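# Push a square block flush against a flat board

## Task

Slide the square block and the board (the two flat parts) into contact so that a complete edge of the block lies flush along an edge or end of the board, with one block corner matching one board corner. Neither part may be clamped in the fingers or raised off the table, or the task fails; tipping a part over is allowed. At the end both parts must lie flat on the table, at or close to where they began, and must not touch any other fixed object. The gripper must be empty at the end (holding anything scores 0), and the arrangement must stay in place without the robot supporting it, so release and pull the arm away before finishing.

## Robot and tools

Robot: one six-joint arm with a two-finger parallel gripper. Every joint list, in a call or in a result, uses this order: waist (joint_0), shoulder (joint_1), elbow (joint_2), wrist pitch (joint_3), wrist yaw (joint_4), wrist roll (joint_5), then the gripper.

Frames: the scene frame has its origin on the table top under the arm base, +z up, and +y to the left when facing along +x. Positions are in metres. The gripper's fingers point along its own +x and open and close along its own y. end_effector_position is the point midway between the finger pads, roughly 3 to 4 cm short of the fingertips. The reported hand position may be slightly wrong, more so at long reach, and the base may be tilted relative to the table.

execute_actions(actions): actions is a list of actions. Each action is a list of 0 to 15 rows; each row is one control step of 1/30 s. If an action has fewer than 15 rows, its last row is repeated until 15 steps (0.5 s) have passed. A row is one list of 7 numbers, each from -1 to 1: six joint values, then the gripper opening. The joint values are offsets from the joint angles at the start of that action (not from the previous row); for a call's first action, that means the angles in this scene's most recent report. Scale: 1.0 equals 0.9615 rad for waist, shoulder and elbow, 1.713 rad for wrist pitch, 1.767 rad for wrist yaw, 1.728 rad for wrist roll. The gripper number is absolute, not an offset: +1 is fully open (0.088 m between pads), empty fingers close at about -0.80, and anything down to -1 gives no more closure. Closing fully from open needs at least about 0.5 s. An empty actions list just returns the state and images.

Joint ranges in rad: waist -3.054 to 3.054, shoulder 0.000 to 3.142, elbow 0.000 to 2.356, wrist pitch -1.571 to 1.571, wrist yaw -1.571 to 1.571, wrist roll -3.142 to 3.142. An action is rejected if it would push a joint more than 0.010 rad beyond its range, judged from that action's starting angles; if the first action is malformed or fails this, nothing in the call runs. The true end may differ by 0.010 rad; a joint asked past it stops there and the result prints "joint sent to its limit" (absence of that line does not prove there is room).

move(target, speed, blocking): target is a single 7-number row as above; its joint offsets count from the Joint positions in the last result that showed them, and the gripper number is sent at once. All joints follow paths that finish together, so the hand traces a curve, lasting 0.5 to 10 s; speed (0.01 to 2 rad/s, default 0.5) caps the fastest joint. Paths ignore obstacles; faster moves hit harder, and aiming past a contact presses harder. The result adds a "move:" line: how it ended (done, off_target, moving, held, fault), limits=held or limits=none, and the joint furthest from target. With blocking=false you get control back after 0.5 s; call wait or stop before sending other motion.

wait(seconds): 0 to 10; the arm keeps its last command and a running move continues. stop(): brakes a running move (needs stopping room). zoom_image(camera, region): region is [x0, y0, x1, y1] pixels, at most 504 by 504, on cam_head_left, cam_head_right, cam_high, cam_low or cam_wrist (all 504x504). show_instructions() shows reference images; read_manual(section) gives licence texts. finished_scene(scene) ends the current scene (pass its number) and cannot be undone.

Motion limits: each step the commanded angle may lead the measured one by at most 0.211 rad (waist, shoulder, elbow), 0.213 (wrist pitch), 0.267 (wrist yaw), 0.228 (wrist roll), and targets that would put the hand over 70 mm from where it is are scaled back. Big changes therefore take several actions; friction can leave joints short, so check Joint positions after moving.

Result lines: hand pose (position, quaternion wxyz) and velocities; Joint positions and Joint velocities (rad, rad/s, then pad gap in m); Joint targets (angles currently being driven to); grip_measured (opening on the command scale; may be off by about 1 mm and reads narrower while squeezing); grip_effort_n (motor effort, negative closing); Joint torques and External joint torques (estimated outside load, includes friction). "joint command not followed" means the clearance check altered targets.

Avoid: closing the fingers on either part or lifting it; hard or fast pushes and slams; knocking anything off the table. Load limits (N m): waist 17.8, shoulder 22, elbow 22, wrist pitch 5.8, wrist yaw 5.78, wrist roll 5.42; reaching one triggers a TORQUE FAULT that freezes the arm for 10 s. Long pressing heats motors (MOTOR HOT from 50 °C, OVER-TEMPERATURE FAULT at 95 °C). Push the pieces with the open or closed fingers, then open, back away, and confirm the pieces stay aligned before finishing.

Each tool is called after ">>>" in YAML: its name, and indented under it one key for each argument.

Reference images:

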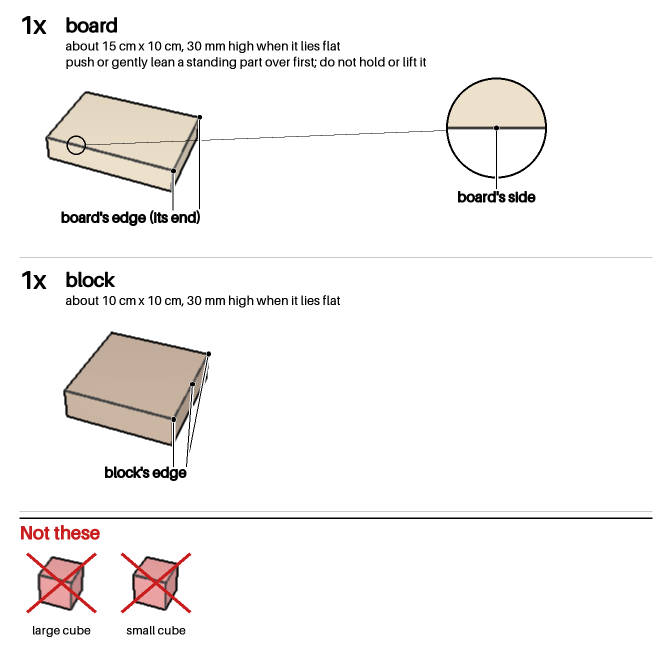

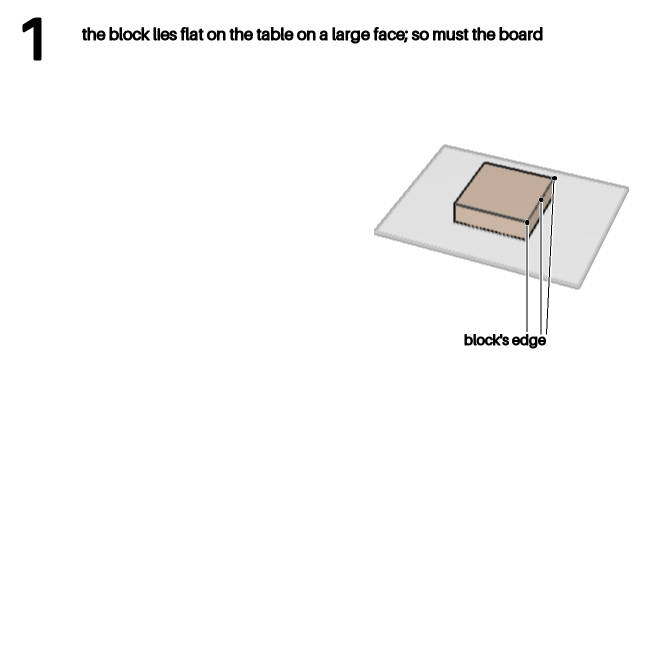

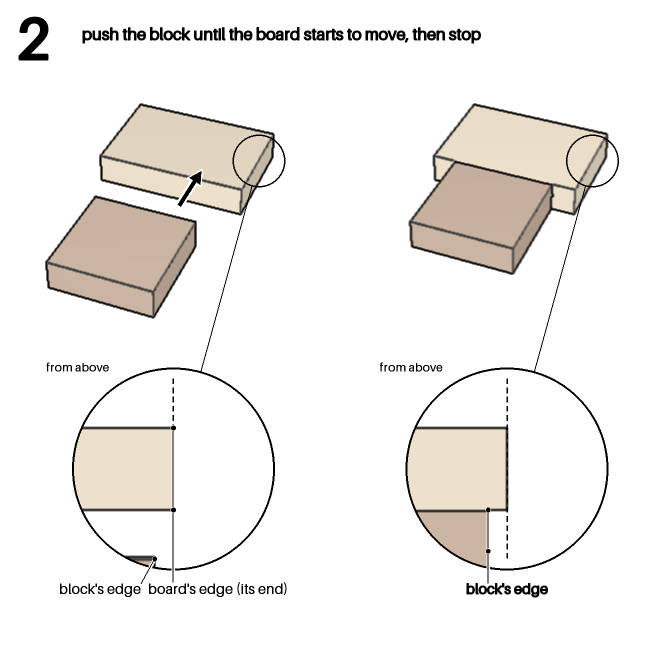

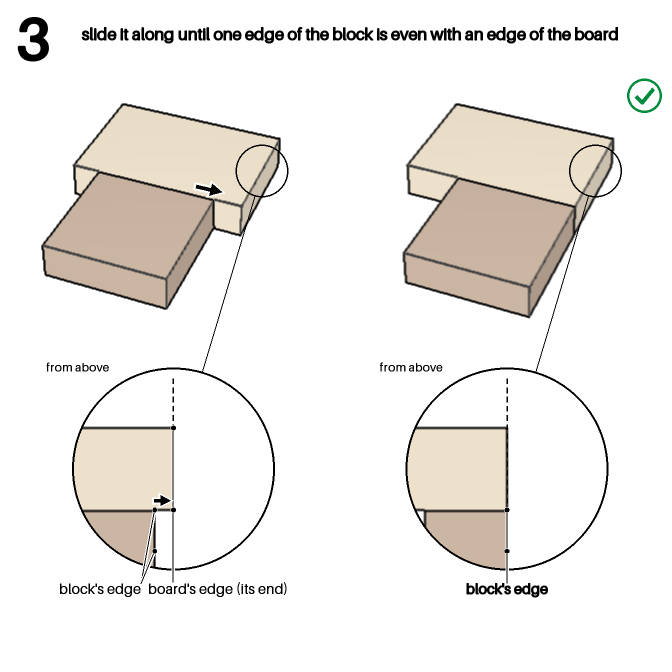

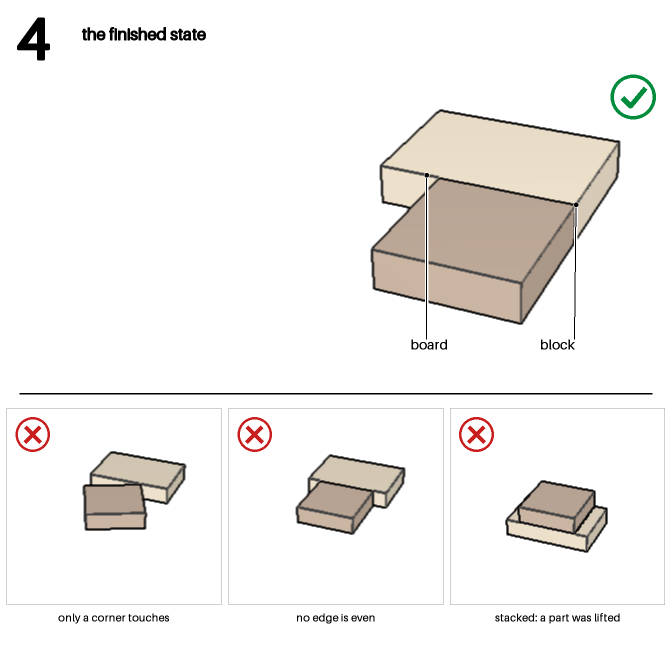

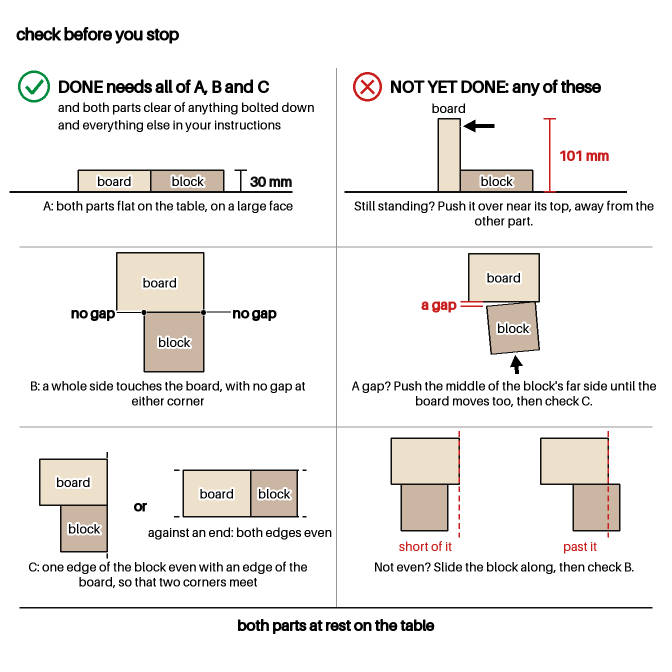

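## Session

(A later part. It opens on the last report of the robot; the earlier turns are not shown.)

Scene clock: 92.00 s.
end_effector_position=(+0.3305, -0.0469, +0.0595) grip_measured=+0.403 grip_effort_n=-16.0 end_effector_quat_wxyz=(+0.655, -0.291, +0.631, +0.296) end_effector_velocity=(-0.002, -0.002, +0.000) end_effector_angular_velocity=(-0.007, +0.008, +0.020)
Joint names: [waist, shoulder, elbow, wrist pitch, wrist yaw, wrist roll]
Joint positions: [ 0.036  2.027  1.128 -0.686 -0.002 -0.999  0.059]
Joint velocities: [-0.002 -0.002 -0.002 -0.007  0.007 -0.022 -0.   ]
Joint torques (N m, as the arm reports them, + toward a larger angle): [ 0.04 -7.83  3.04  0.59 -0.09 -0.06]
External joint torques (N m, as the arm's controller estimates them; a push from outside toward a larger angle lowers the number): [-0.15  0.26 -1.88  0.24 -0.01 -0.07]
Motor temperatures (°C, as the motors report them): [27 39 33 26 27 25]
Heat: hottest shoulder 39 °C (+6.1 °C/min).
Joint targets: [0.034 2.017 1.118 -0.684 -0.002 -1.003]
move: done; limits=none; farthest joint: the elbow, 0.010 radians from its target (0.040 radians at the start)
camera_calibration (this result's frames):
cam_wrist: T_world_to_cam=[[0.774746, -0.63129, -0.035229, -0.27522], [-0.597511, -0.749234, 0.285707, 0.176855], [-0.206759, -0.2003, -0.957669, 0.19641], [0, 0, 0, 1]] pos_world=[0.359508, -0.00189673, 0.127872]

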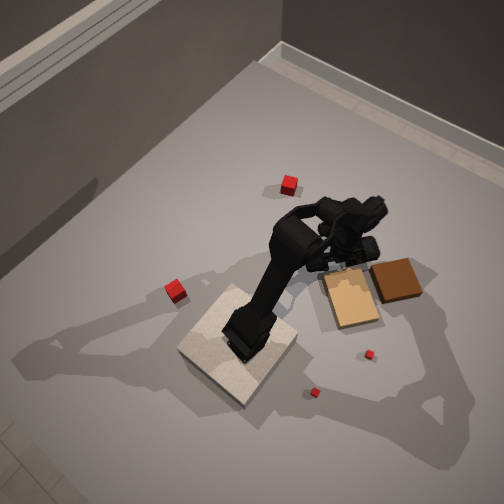

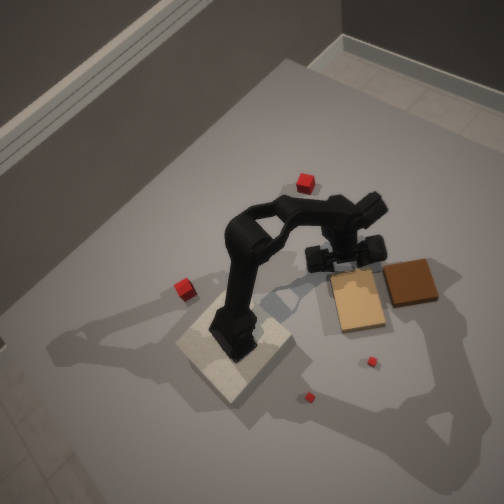

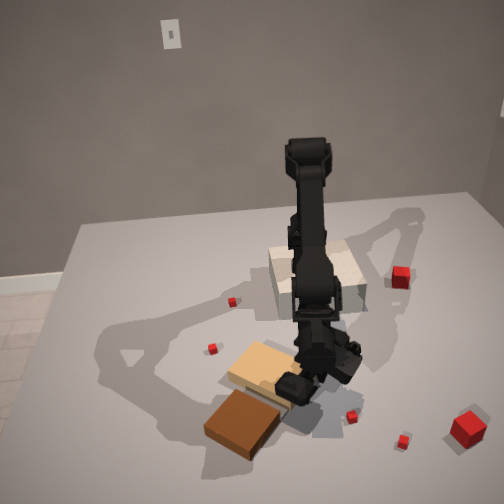

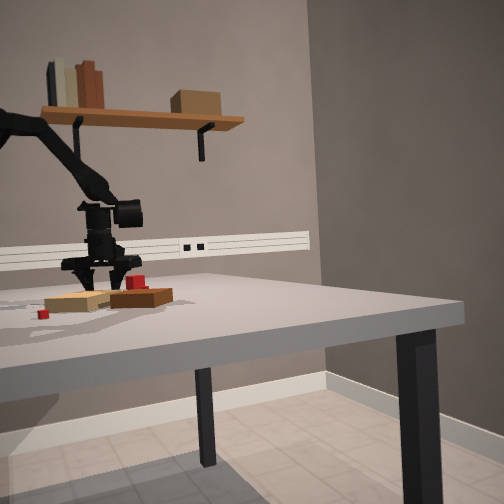

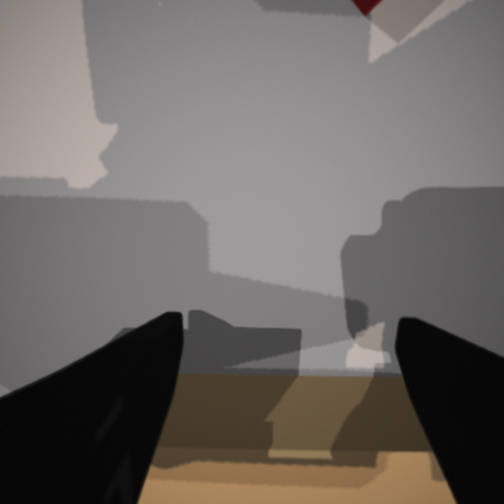

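>>> move:
  target: [-0.046,-0.01,-0.01,0,0,-0.021,0.4]
  speed: 0.05

>>> zoom_image:
  camera: "cam_head_right"
  region: [320,230,450,350]

Scene clock: 96.93 s.
end_effector_position=(+0.3286, -0.0587, +0.0593) grip_measured=+0.403 grip_effort_n=-15.6 end_effector_quat_wxyz=(+0.657, -0.288, +0.631, +0.296) end_effector_velocity=(-0.004, -0.001, -0.001) end_effector_angular_velocity=(-0.005, +0.013, +0.005)
Joint names: [waist, shoulder, elbow, wrist pitch, wrist yaw, wrist roll]
Joint positions: [-0.002  2.027  1.128 -0.686 -0.006 -1.032  0.059]
Joint velocities: [-0.002 -0.002 -0.007 -0.007  0.007 -0.007 -0.   ]
Joint torques (N m, as the arm reports them, + toward a larger angle): [-0.38 -7.84  3.03  0.44  0.08 -0.07]
External joint torques (N m, as the arm's controller estimates them; a push from outside toward a larger angle lowers the number): [-0.58  0.26 -1.84  0.1   0.16 -0.07]
Motor temperatures (°C, as the motors report them): [27 39 33 26 27 25]
Heat: hottest shoulder 39 °C (+6.0 °C/min).
Joint targets: [-0.008 2.017 1.119 -0.686 -0.002 -1.036]
move: done; limits=none; farthest joint: the elbow, 0.010 radians from its target (0.010 radians at the start)
camera_calibration (this result's frames):
cam_wrist: T_world_to_cam=[[0.771218, -0.635468, -0.0374616, -0.280176], [-0.601915, -0.747119, 0.281978, 0.168716], [-0.207176, -0.194917, -0.958689, 0.19389], [0, 0, 0, 1]] pos_world=[0.357798, -0.0141996, 0.12781]

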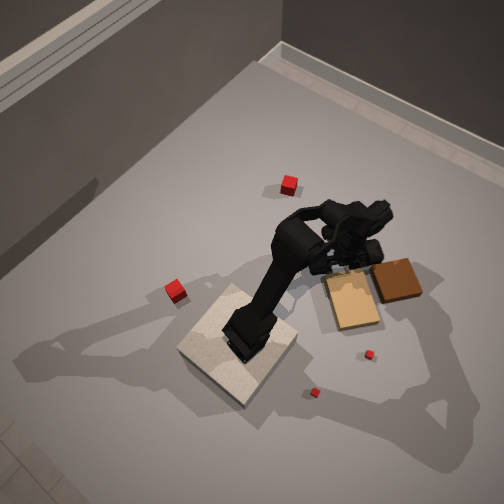

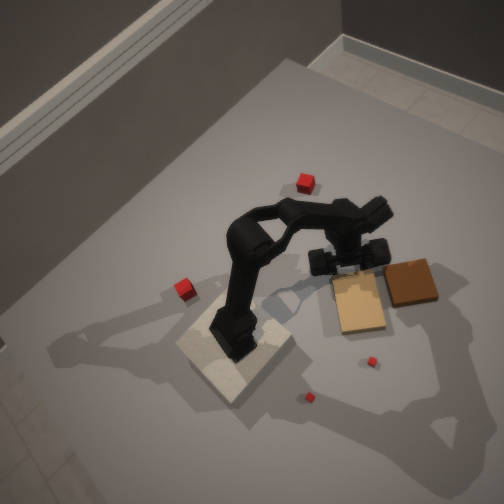

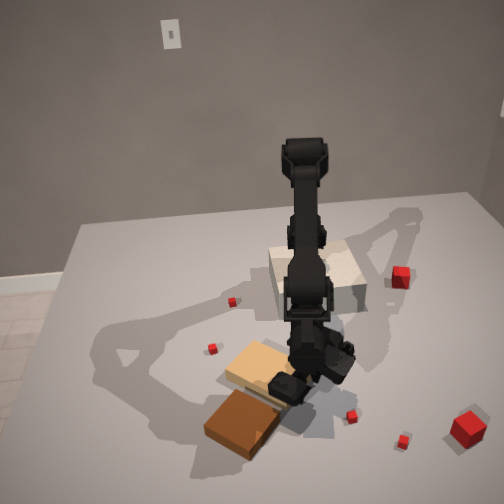

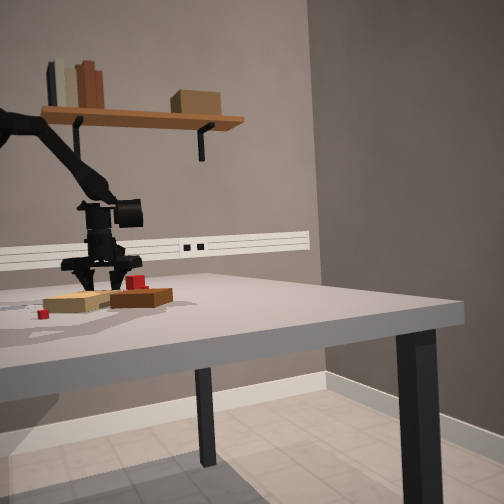

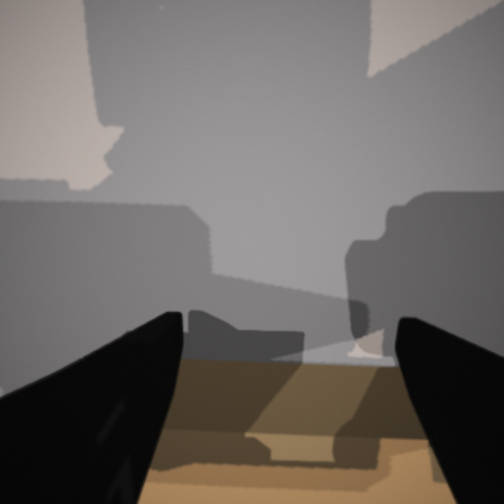

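Region (320, 230, 450, 350) of cam_head_right's 504x504 image, scaled by 3.877, with more detail than that image has; it fills the top 465 rows of this view, and the rest is white.

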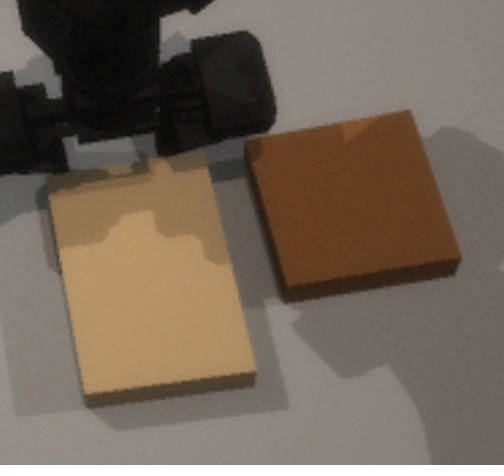

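>>> move:
  target: [0.04,-0.13,0.08,-0.11,0,0,0.4]
  speed: 0.4

Scene clock: 107.13 s.
end_effector_position=(+0.3257, -0.0471, +0.1114) grip_measured=+0.403 grip_effort_n=-15.6 end_effector_quat_wxyz=(+0.652, -0.300, +0.625, +0.307) end_effector_velocity=(-0.005, +0.003, -0.001) end_effector_angular_velocity=(+0.025, +0.023, +0.021)
Joint names: [waist, shoulder, elbow, wrist pitch, wrist yaw, wrist roll]
Joint positions: [ 0.035  1.91   1.199 -0.872 -0.007 -1.032  0.059]
Joint velocities: [-0.002  0.002 -0.002 -0.022 -0.022 -0.022 -0.   ]
Joint torques (N m, as the arm reports them, + toward a larger angle): [ 0.46 -7.35  5.05  0.29 -0.07  0.04]
External joint torques (N m, as the arm's controller estimates them; a push from outside toward a larger angle lowers the number): [ 0.28  0.36 -0.37 -0.07  0.01  0.04]
Motor temperatures (°C, as the motors report them): [27 40 32 26 27 25]
Heat: hottest shoulder 40 °C (+6.1 °C/min).
Joint targets: [0.037 1.902 1.205 -0.874 -0.006 -1.031]
move: done; limits=none; farthest joint: the shoulder, 0.007 radians from its target (0.125 radians at the start)
camera_calibration (this result's frames):
cam_wrist: T_world_to_cam=[[0.794025, -0.606892, -0.0347331, -0.274955], [-0.574951, -0.768331, 0.281243, 0.151271], [-0.197371, -0.203344, -0.959008, 0.241959], [0, 0, 0, 1]] pos_world=[0.35305, -0.00144053, 0.179947]

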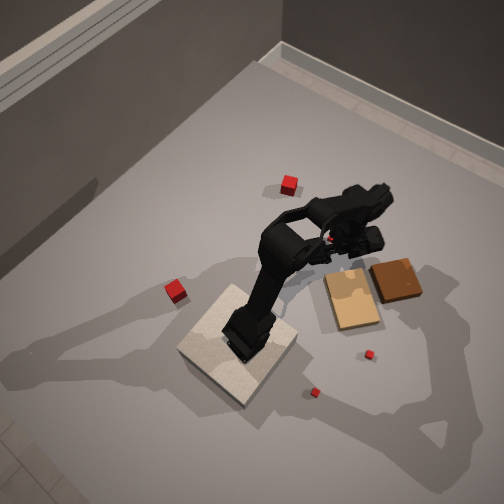

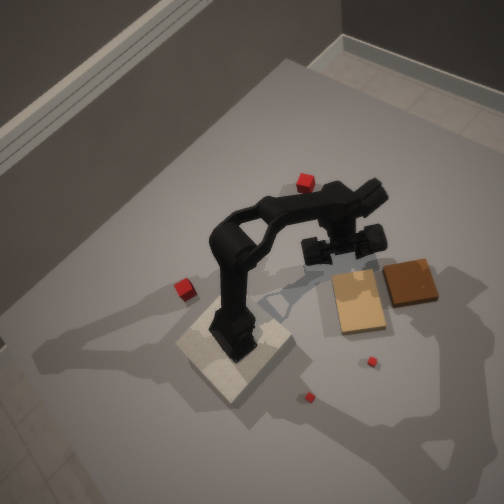

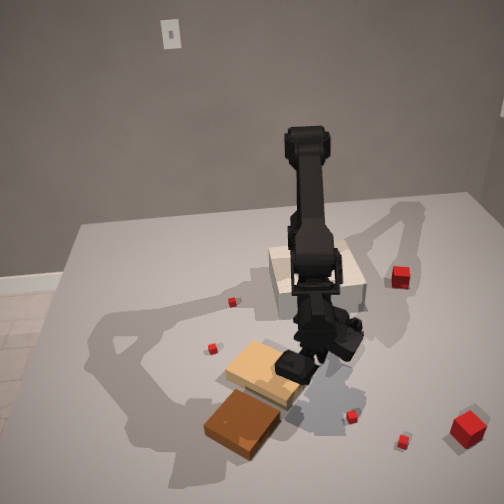

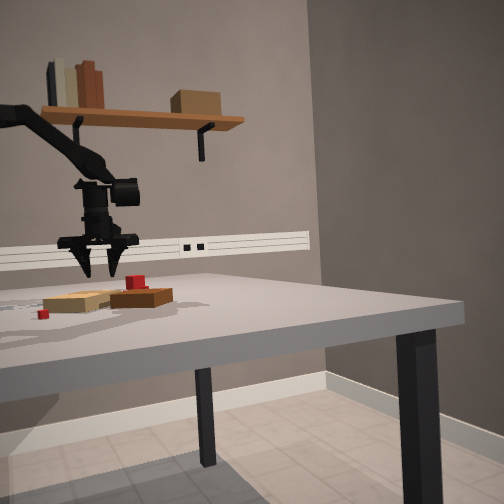

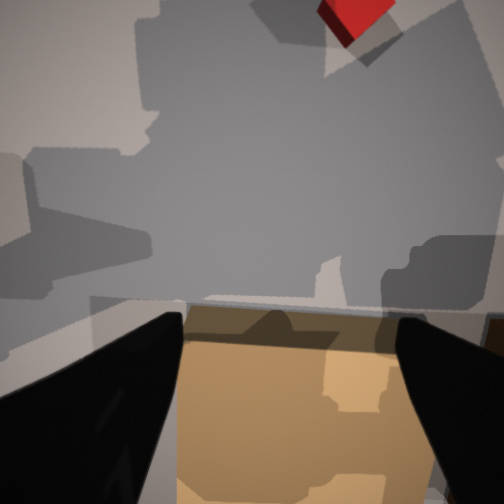

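>>> move:
  target: [-0.135,-0.435,-0.485,0.035,0.004,0.846,0.8]
  speed: 1.0

Scene clock: 110.80 s.
end_effector_position=(+0.2115, -0.0596, +0.1106) grip_measured=+0.798 grip_effort_n=14.7 end_effector_quat_wxyz=(+0.676, +0.253, +0.652, -0.231) end_effector_velocity=(-0.002, +0.002, -0.000) end_effector_angular_velocity=(+0.009, +0.005, -0.004)
Joint names: [waist, shoulder, elbow, wrist pitch, wrist yaw, wrist roll]
Joint positions: [-0.093  1.499  0.743 -0.814 -0.002  0.427  0.078]
Joint velocities: [ 0.002 -0.002 -0.002 -0.007 -0.007  0.007 -0.   ]
Joint torques (N m, as the arm reports them, + toward a larger angle): [-0.04 -4.67  3.35  0.66  0.08  0.12]
External joint torques (N m, as the arm's controller estimates them; a push from outside toward a larger angle lowers the number): [-0.21 -0.11 -2.01  0.27  0.09  0.13]
Motor temperatures (°C, as the motors report them): [27 40 33 26 27 25]
Heat: hottest shoulder 40 °C (+6.0 °C/min).
Joint targets: [-0.095 1.491 0.733 -0.812 0.000 0.430]
move: off_target; limits=none; farthest joint: the elbow, 0.011 radians from its target (0.467 radians at the start)
camera_calibration (this result's frames):
cam_wrist: T_world_to_cam=[[-0.617431, -0.782059, -0.0846328, 0.101655], [-0.764925, 0.571817, 0.296506, 0.194576], [-0.183491, 0.24781, -0.951274, 0.239271], [0, 0, 0, 1]] pos_world=[0.255505, -0.0910551, 0.178523]

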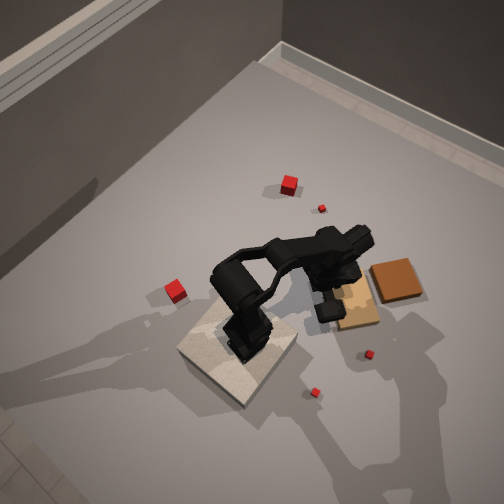

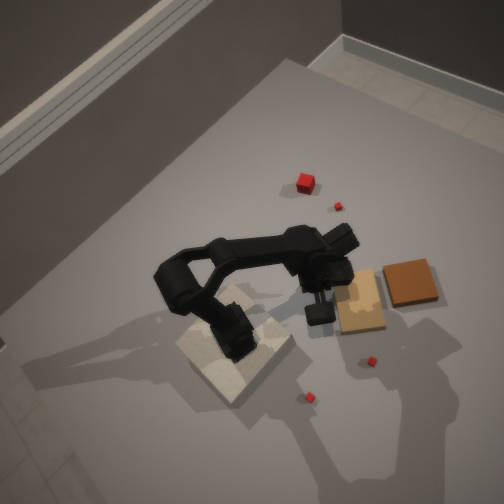

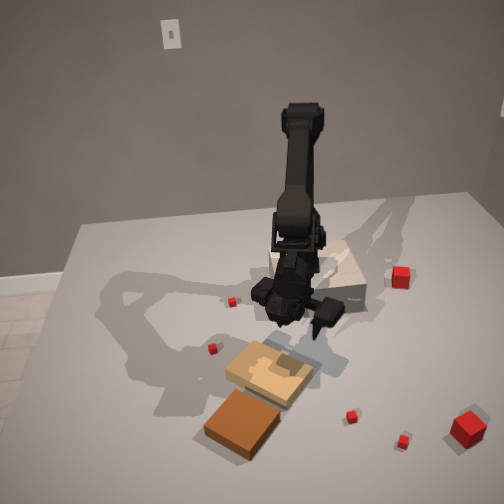

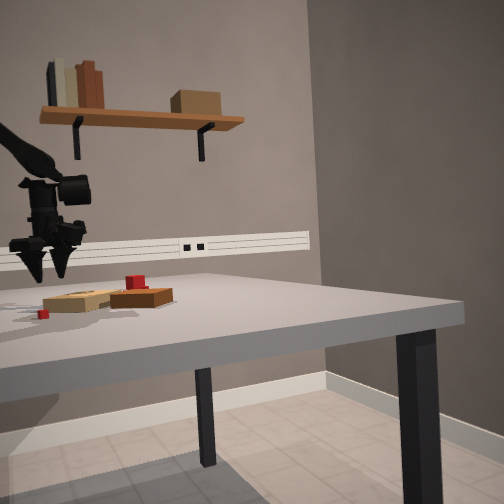

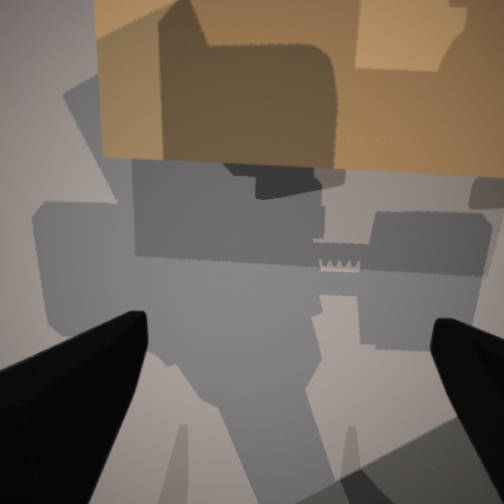

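>>> move:
  target: [0,0.16,-0.125,0.147,0,0,0.8]
  speed: 0.3

Scene clock: 117.43 s.
end_effector_position=(+0.2123, -0.0584, +0.0595) grip_measured=+0.798 grip_effort_n=15.1 end_effector_quat_wxyz=(+0.675, +0.253, +0.654, -0.231) end_effector_velocity=(-0.003, +0.004, -0.001) end_effector_angular_velocity=(+0.024, +0.005, +0.021)
Joint names: [waist, shoulder, elbow, wrist pitch, wrist yaw, wrist roll]
Joint positions: [-0.093  1.642  0.633 -0.565 -0.002  0.427  0.078]
Joint velocities: [-0.002 -0.002 -0.007 -0.007 -0.022 -0.022 -0.   ]
Joint torques (N m, as the arm reports them, + toward a larger angle): [ 0.23 -3.23  2.79  0.66 -0.01  0.03]
External joint torques (N m, as the arm's controller estimates them; a push from outside toward a larger angle lowers the number): [ 0.06  1.61 -1.75  0.27  0.    0.03]
Motor temperatures (°C, as the motors report them): [27 39 32 26 27 25]
Heat: hottest shoulder 39 °C (+4.0 °C/min).
Joint targets: [-0.093 1.653 0.624 -0.563 -0.002 0.427]
move: off_target; limits=none; farthest joint: the shoulder, 0.011 radians from its target (0.154 radians at the start)
camera_calibration (this result's frames):
cam_wrist: T_world_to_cam=[[-0.617679, -0.782036, -0.0830177, 0.0987398], [-0.763785, 0.571392, 0.300238, 0.209099], [-0.187362, 0.248859, -0.950245, 0.191323], [0, 0, 0, 1]] pos_world=[0.256543, -0.0898719, 0.127221]

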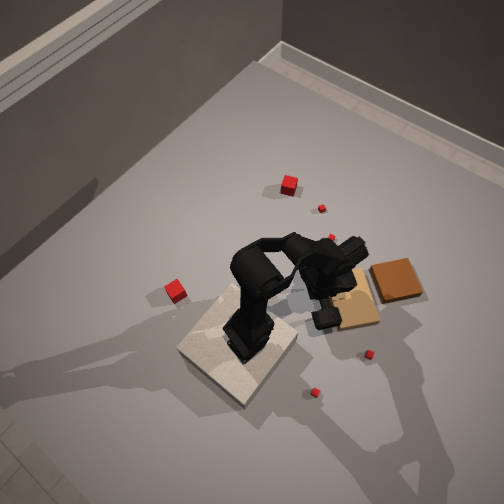

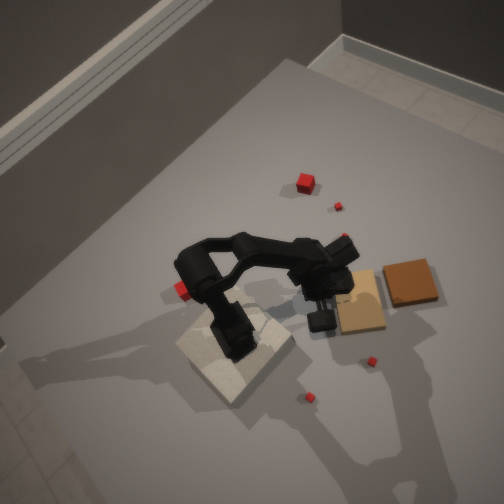

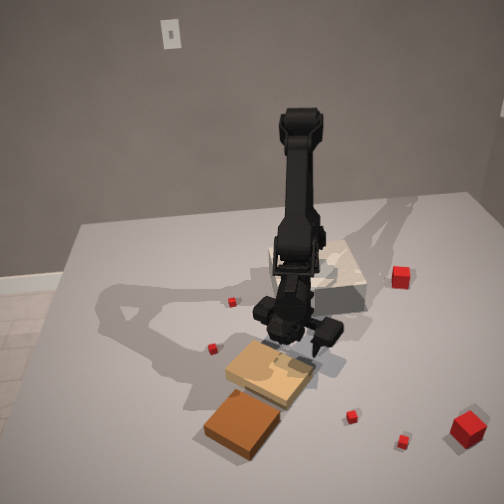

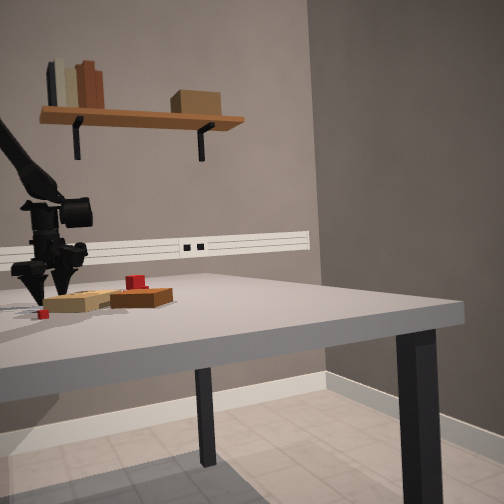

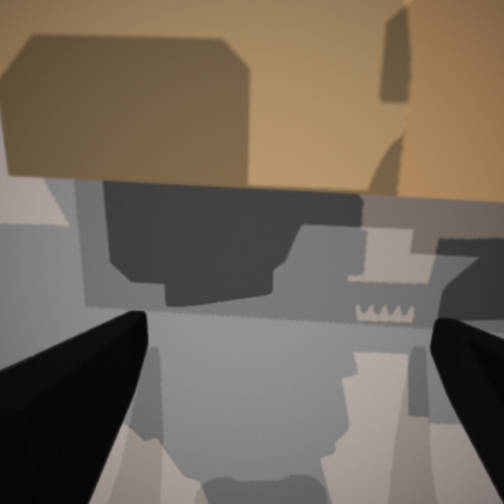

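>>> move:
  target: [-0.099,0.224,0.247,-0.016,0,-0.052,0.8]
  speed: 0.12

>>> zoom_image:
  camera: "cam_head_right"
  region: [320,230,450,350]

>>> zoom_image:
  camera: "cam_high"
  region: [190,320,350,480]

Scene clock: 129.00 s.
end_effector_position=(+0.2582, -0.0964, +0.0570) grip_measured=+0.798 grip_effort_n=14.7 end_effector_quat_wxyz=(+0.672, +0.256, +0.655, -0.231) end_effector_velocity=(-0.002, +0.001, +0.000) end_effector_angular_velocity=(+0.009, +0.004, +0.005)
Joint names: [waist, shoulder, elbow, wrist pitch, wrist yaw, wrist roll]
Joint positions: [-0.183  1.841  0.859 -0.597 -0.004  0.341  0.078]
Joint velocities: [-0.002 -0.002 -0.002 -0.007 -0.007 -0.007 -0.   ]
Joint torques (N m, as the arm reports them, + toward a larger angle): [-0.24 -4.1   4.82  0.88  0.07 -0.09]
External joint torques (N m, as the arm's controller estimates them; a push from outside toward a larger angle lowers the number): [-0.46  2.37  0.19  0.51  0.09 -0.09]
Motor temperatures (°C, as the motors report them): [27 36 32 26 27 25]
Heat: hottest shoulder 36 °C (+2.0 °C/min).
Joint targets: [-0.188 1.857 0.870 -0.592 -0.002 0.337]
move: off_target; limits=none; farthest joint: the shoulder, 0.017 radians from its target (0.215 radians at the start)
camera_calibration (this result's frames):
cam_wrist: T_world_to_cam=[[-0.62109, -0.779217, -0.0840713, 0.098363], [-0.760392, 0.573124, 0.305505, 0.265602], [-0.189871, 0.253673, -0.948472, 0.207987], [0, 0, 0, 1]] pos_world=[0.302545, -0.128337, 0.124396]

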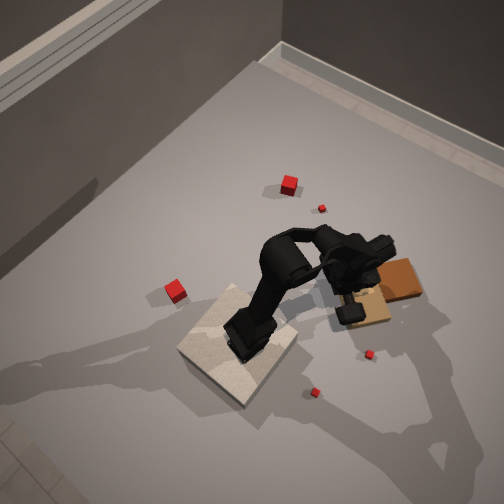

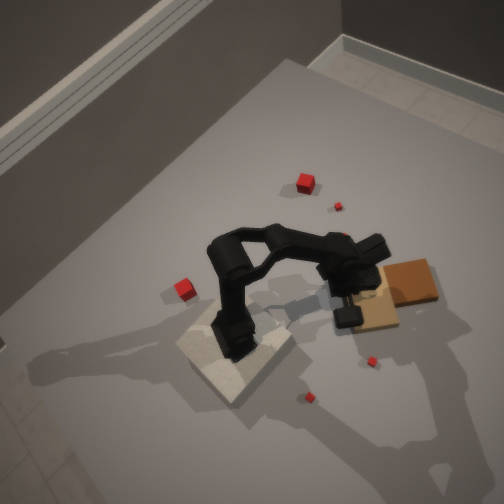

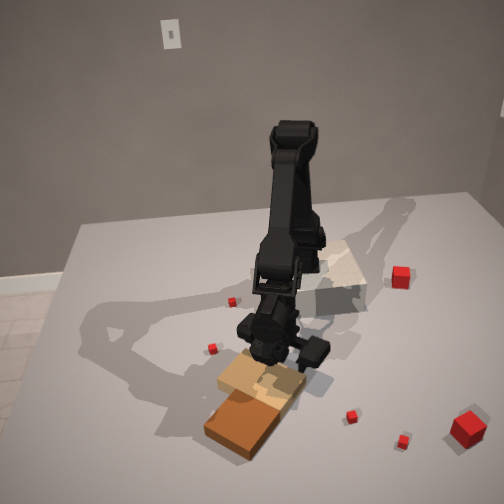

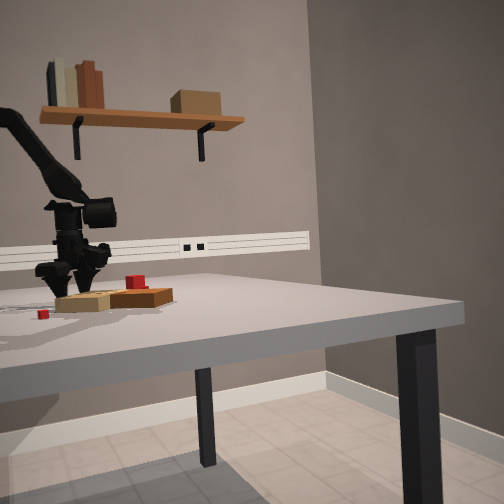

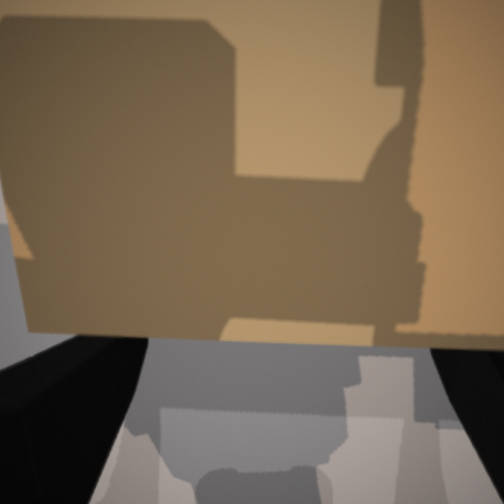

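Region (320, 230, 450, 350) of cam_head_right's 504x504 image, scaled by 3.877, with more detail than that image has; it fills the top 465 rows of this view, and the rest is white.

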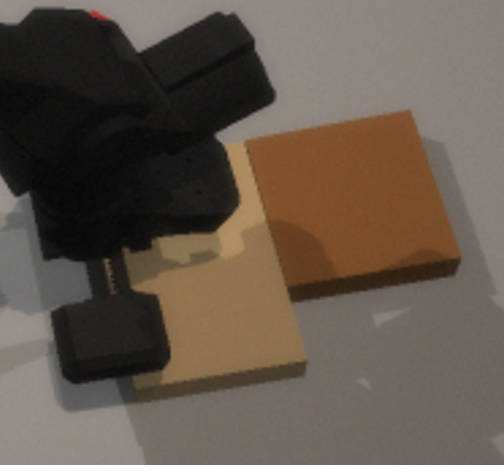

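Region (190, 320, 350, 480) of cam_high's 504x504 image, scaled by 3.150, with more detail than that image has.

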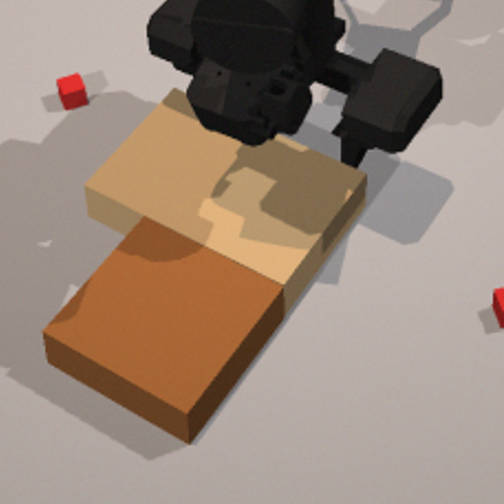

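Nearly; block hasn't moved yet. A few mm more.

>>> move:
  target: [-0.013,0.036,0.033,0,0,-0.006,0.8]
  speed: 0.05

>>> move:
  target: [0.03,-0.2,-0.07,-0.07,0,0,0.8]
  speed: 0.4

>>> zoom_image:
  camera: "cam_head_right"
  region: [360,240,450,330]

>>> zoom_image:
  camera: "cam_high"
  region: [210,350,320,460]

Scene clock: 134.00 s.
end_effector_position=(+0.2594, -0.0978, +0.0562) grip_measured=+0.798 grip_effort_n=14.7 end_effector_quat_wxyz=(+0.668, +0.257, +0.659, -0.230) end_effector_velocity=(+0.000, +0.002, +0.001) end_effector_angular_velocity=(+0.007, -0.001, +0.010)
Joint names: [waist, shoulder, elbow, wrist pitch, wrist yaw, wrist roll]
Joint positions: [-0.188  1.856  0.876 -0.61  -0.008  0.336  0.078]
Joint velocities: [ 0.002 -0.002  0.002 -0.007 -0.007 -0.007 -0.   ]
Joint torques (N m, as the arm reports them, + toward a larger angle): [-0.42 -3.8   5.19  1.38  0.18 -0.1 ]
External joint torques (N m, as the arm's controller estimates them; a push from outside toward a larger angle lowers the number): [-0.71  2.84  0.49  1.01  0.21 -0.09]
Motor temperatures (°C, as the motors report them): [27 36 33 26 27 25]
Heat: hottest shoulder 36 °C (+1.0 °C/min).
Joint targets: [-0.195 1.876 0.891 -0.597 -0.004 0.331]
move: off_target; limits=none; farthest joint: the shoulder, 0.019 radians from its target (0.034 radians at the start)
camera_calibration (this result's frames):
cam_wrist: T_world_to_cam=[[-0.621508, -0.778778, -0.0850405, 0.0981934], [-0.757844, 0.57017, 0.317141, 0.266044], [-0.198495, 0.261553, -0.944558, 0.210568], [0, 0, 0, 1]] pos_world=[0.304444, -0.130294, 0.12287]

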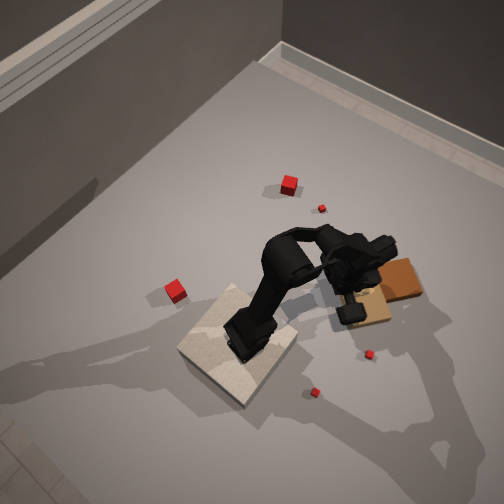

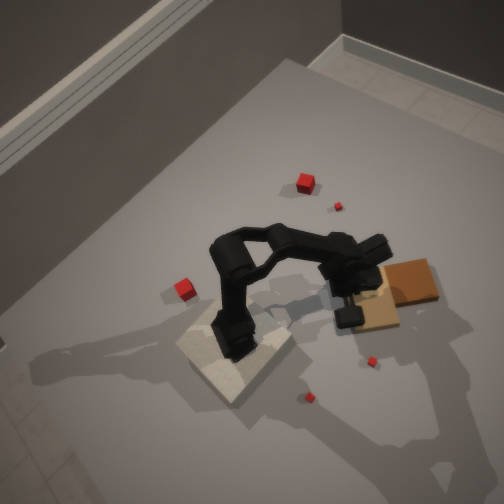

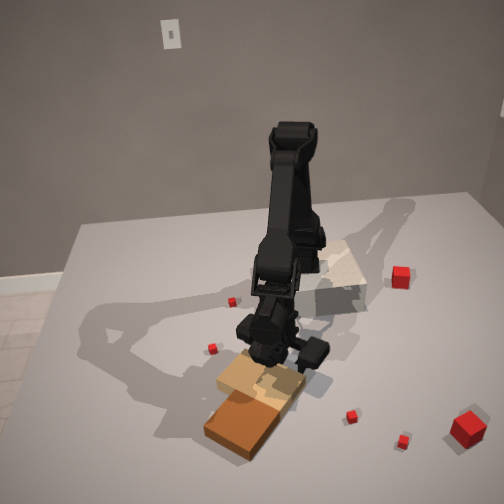

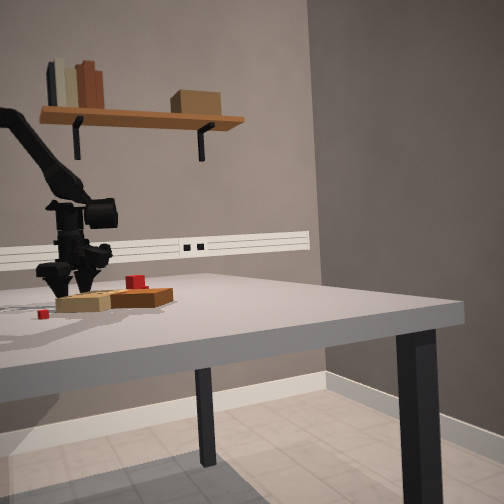

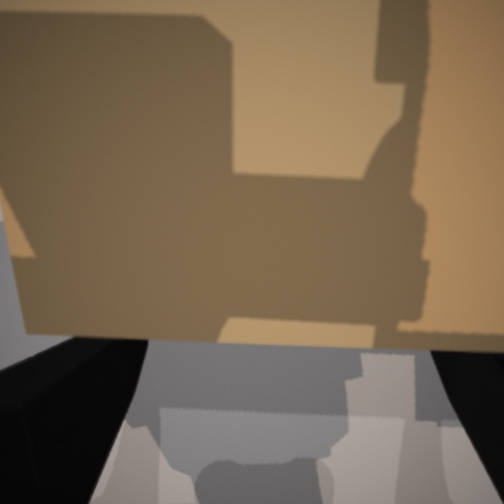

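Scene clock: 134.93 s.
end_effector_position=(+0.2364, -0.0828, +0.0896) grip_measured=+0.798 grip_effort_n=14.7 end_effector_quat_wxyz=(+0.675, +0.248, +0.659, -0.221) end_effector_velocity=(-0.002, +0.001, +0.001) end_effector_angular_velocity=(+0.007, -0.001, +0.020)
Joint names: [waist, shoulder, elbow, wrist pitch, wrist yaw, wrist roll]
Joint positions: [-0.162  1.673  0.819 -0.728 -0.009  0.336  0.078]
Joint velocities: [-0.002 -0.007 -0.002 -0.007 -0.007 -0.022  0.   ]
Joint torques (N m, as the arm reports them, + toward a larger angle): [ 0.5  -5.68  3.11  0.32 -0.01  0.04]
External joint torques (N m, as the arm's controller estimates them; a push from outside toward a larger angle lowers the number): [ 0.3  -0.06 -1.98 -0.07  0.01  0.04]
Motor temperatures (°C, as the motors report them): [27 36 33 26 27 25]
Heat: hottest shoulder 36 °C (+1.0 °C/min).
Joint targets: [-0.159 1.664 0.809 -0.730 -0.009 0.336]
move: done; limits=none; farthest joint: the elbow, 0.010 radians from its target (0.067 radians at the start)
camera_calibration (this result's frames):
cam_wrist: T_world_to_cam=[[-0.599979, -0.795235, -0.0873269, 0.0921428], [-0.775307, 0.551055, 0.308606, 0.232714], [-0.197292, 0.252862, -0.947173, 0.232878], [0, 0, 0, 1]] pos_world=[0.281653, -0.113849, 0.156806]

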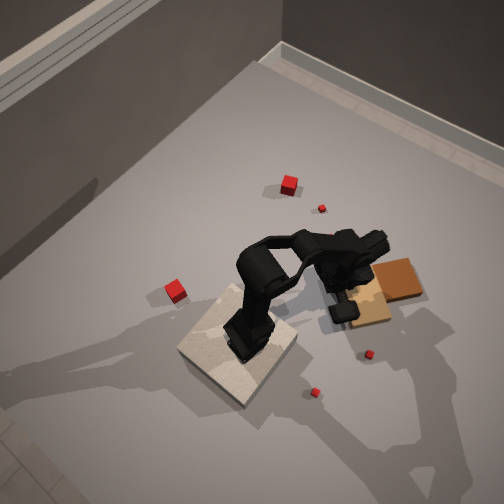

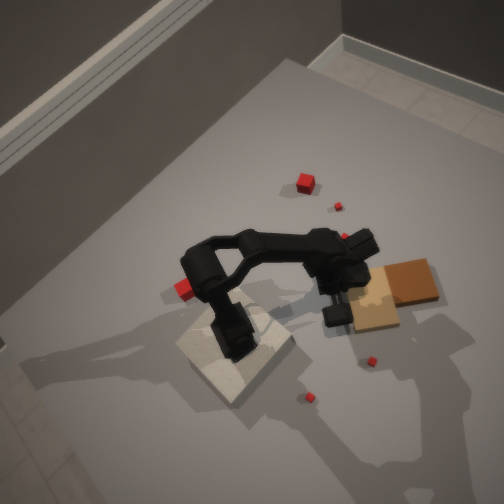

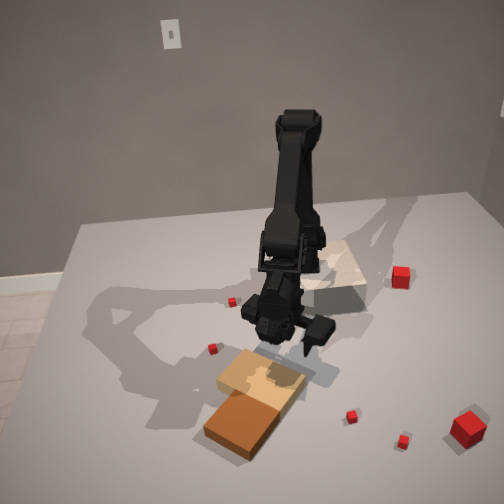

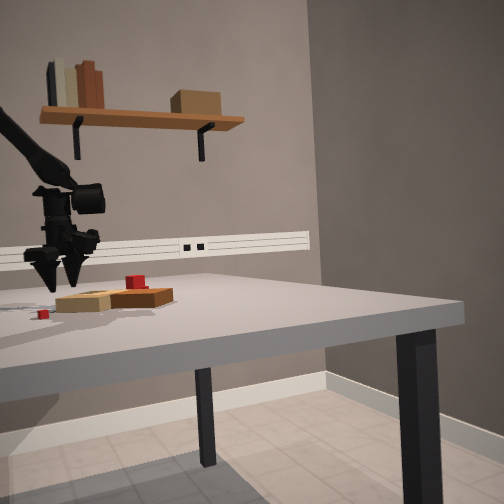

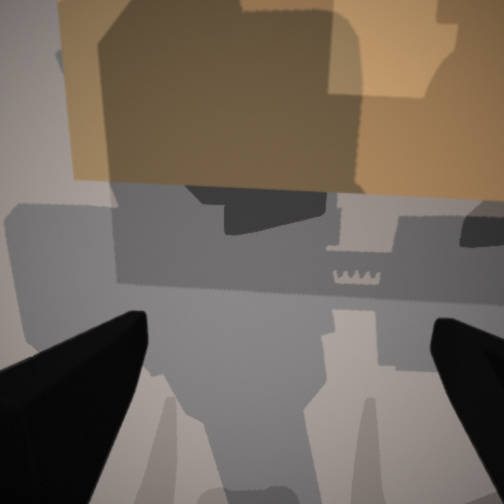

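Region (360, 240, 450, 330) of cam_head_right's 504x504 image, scaled by 5.600, with more detail than that image has.

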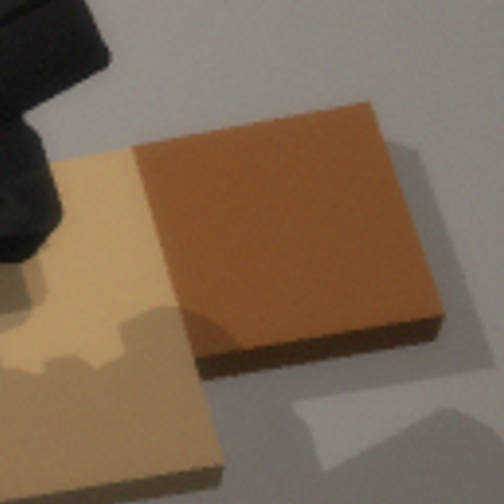

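Region (210, 350, 320, 460) of cam_high's 504x504 image, scaled by 4.582, with more detail than that image has.

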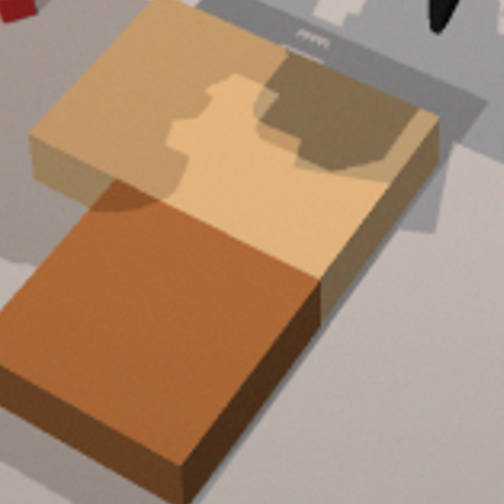

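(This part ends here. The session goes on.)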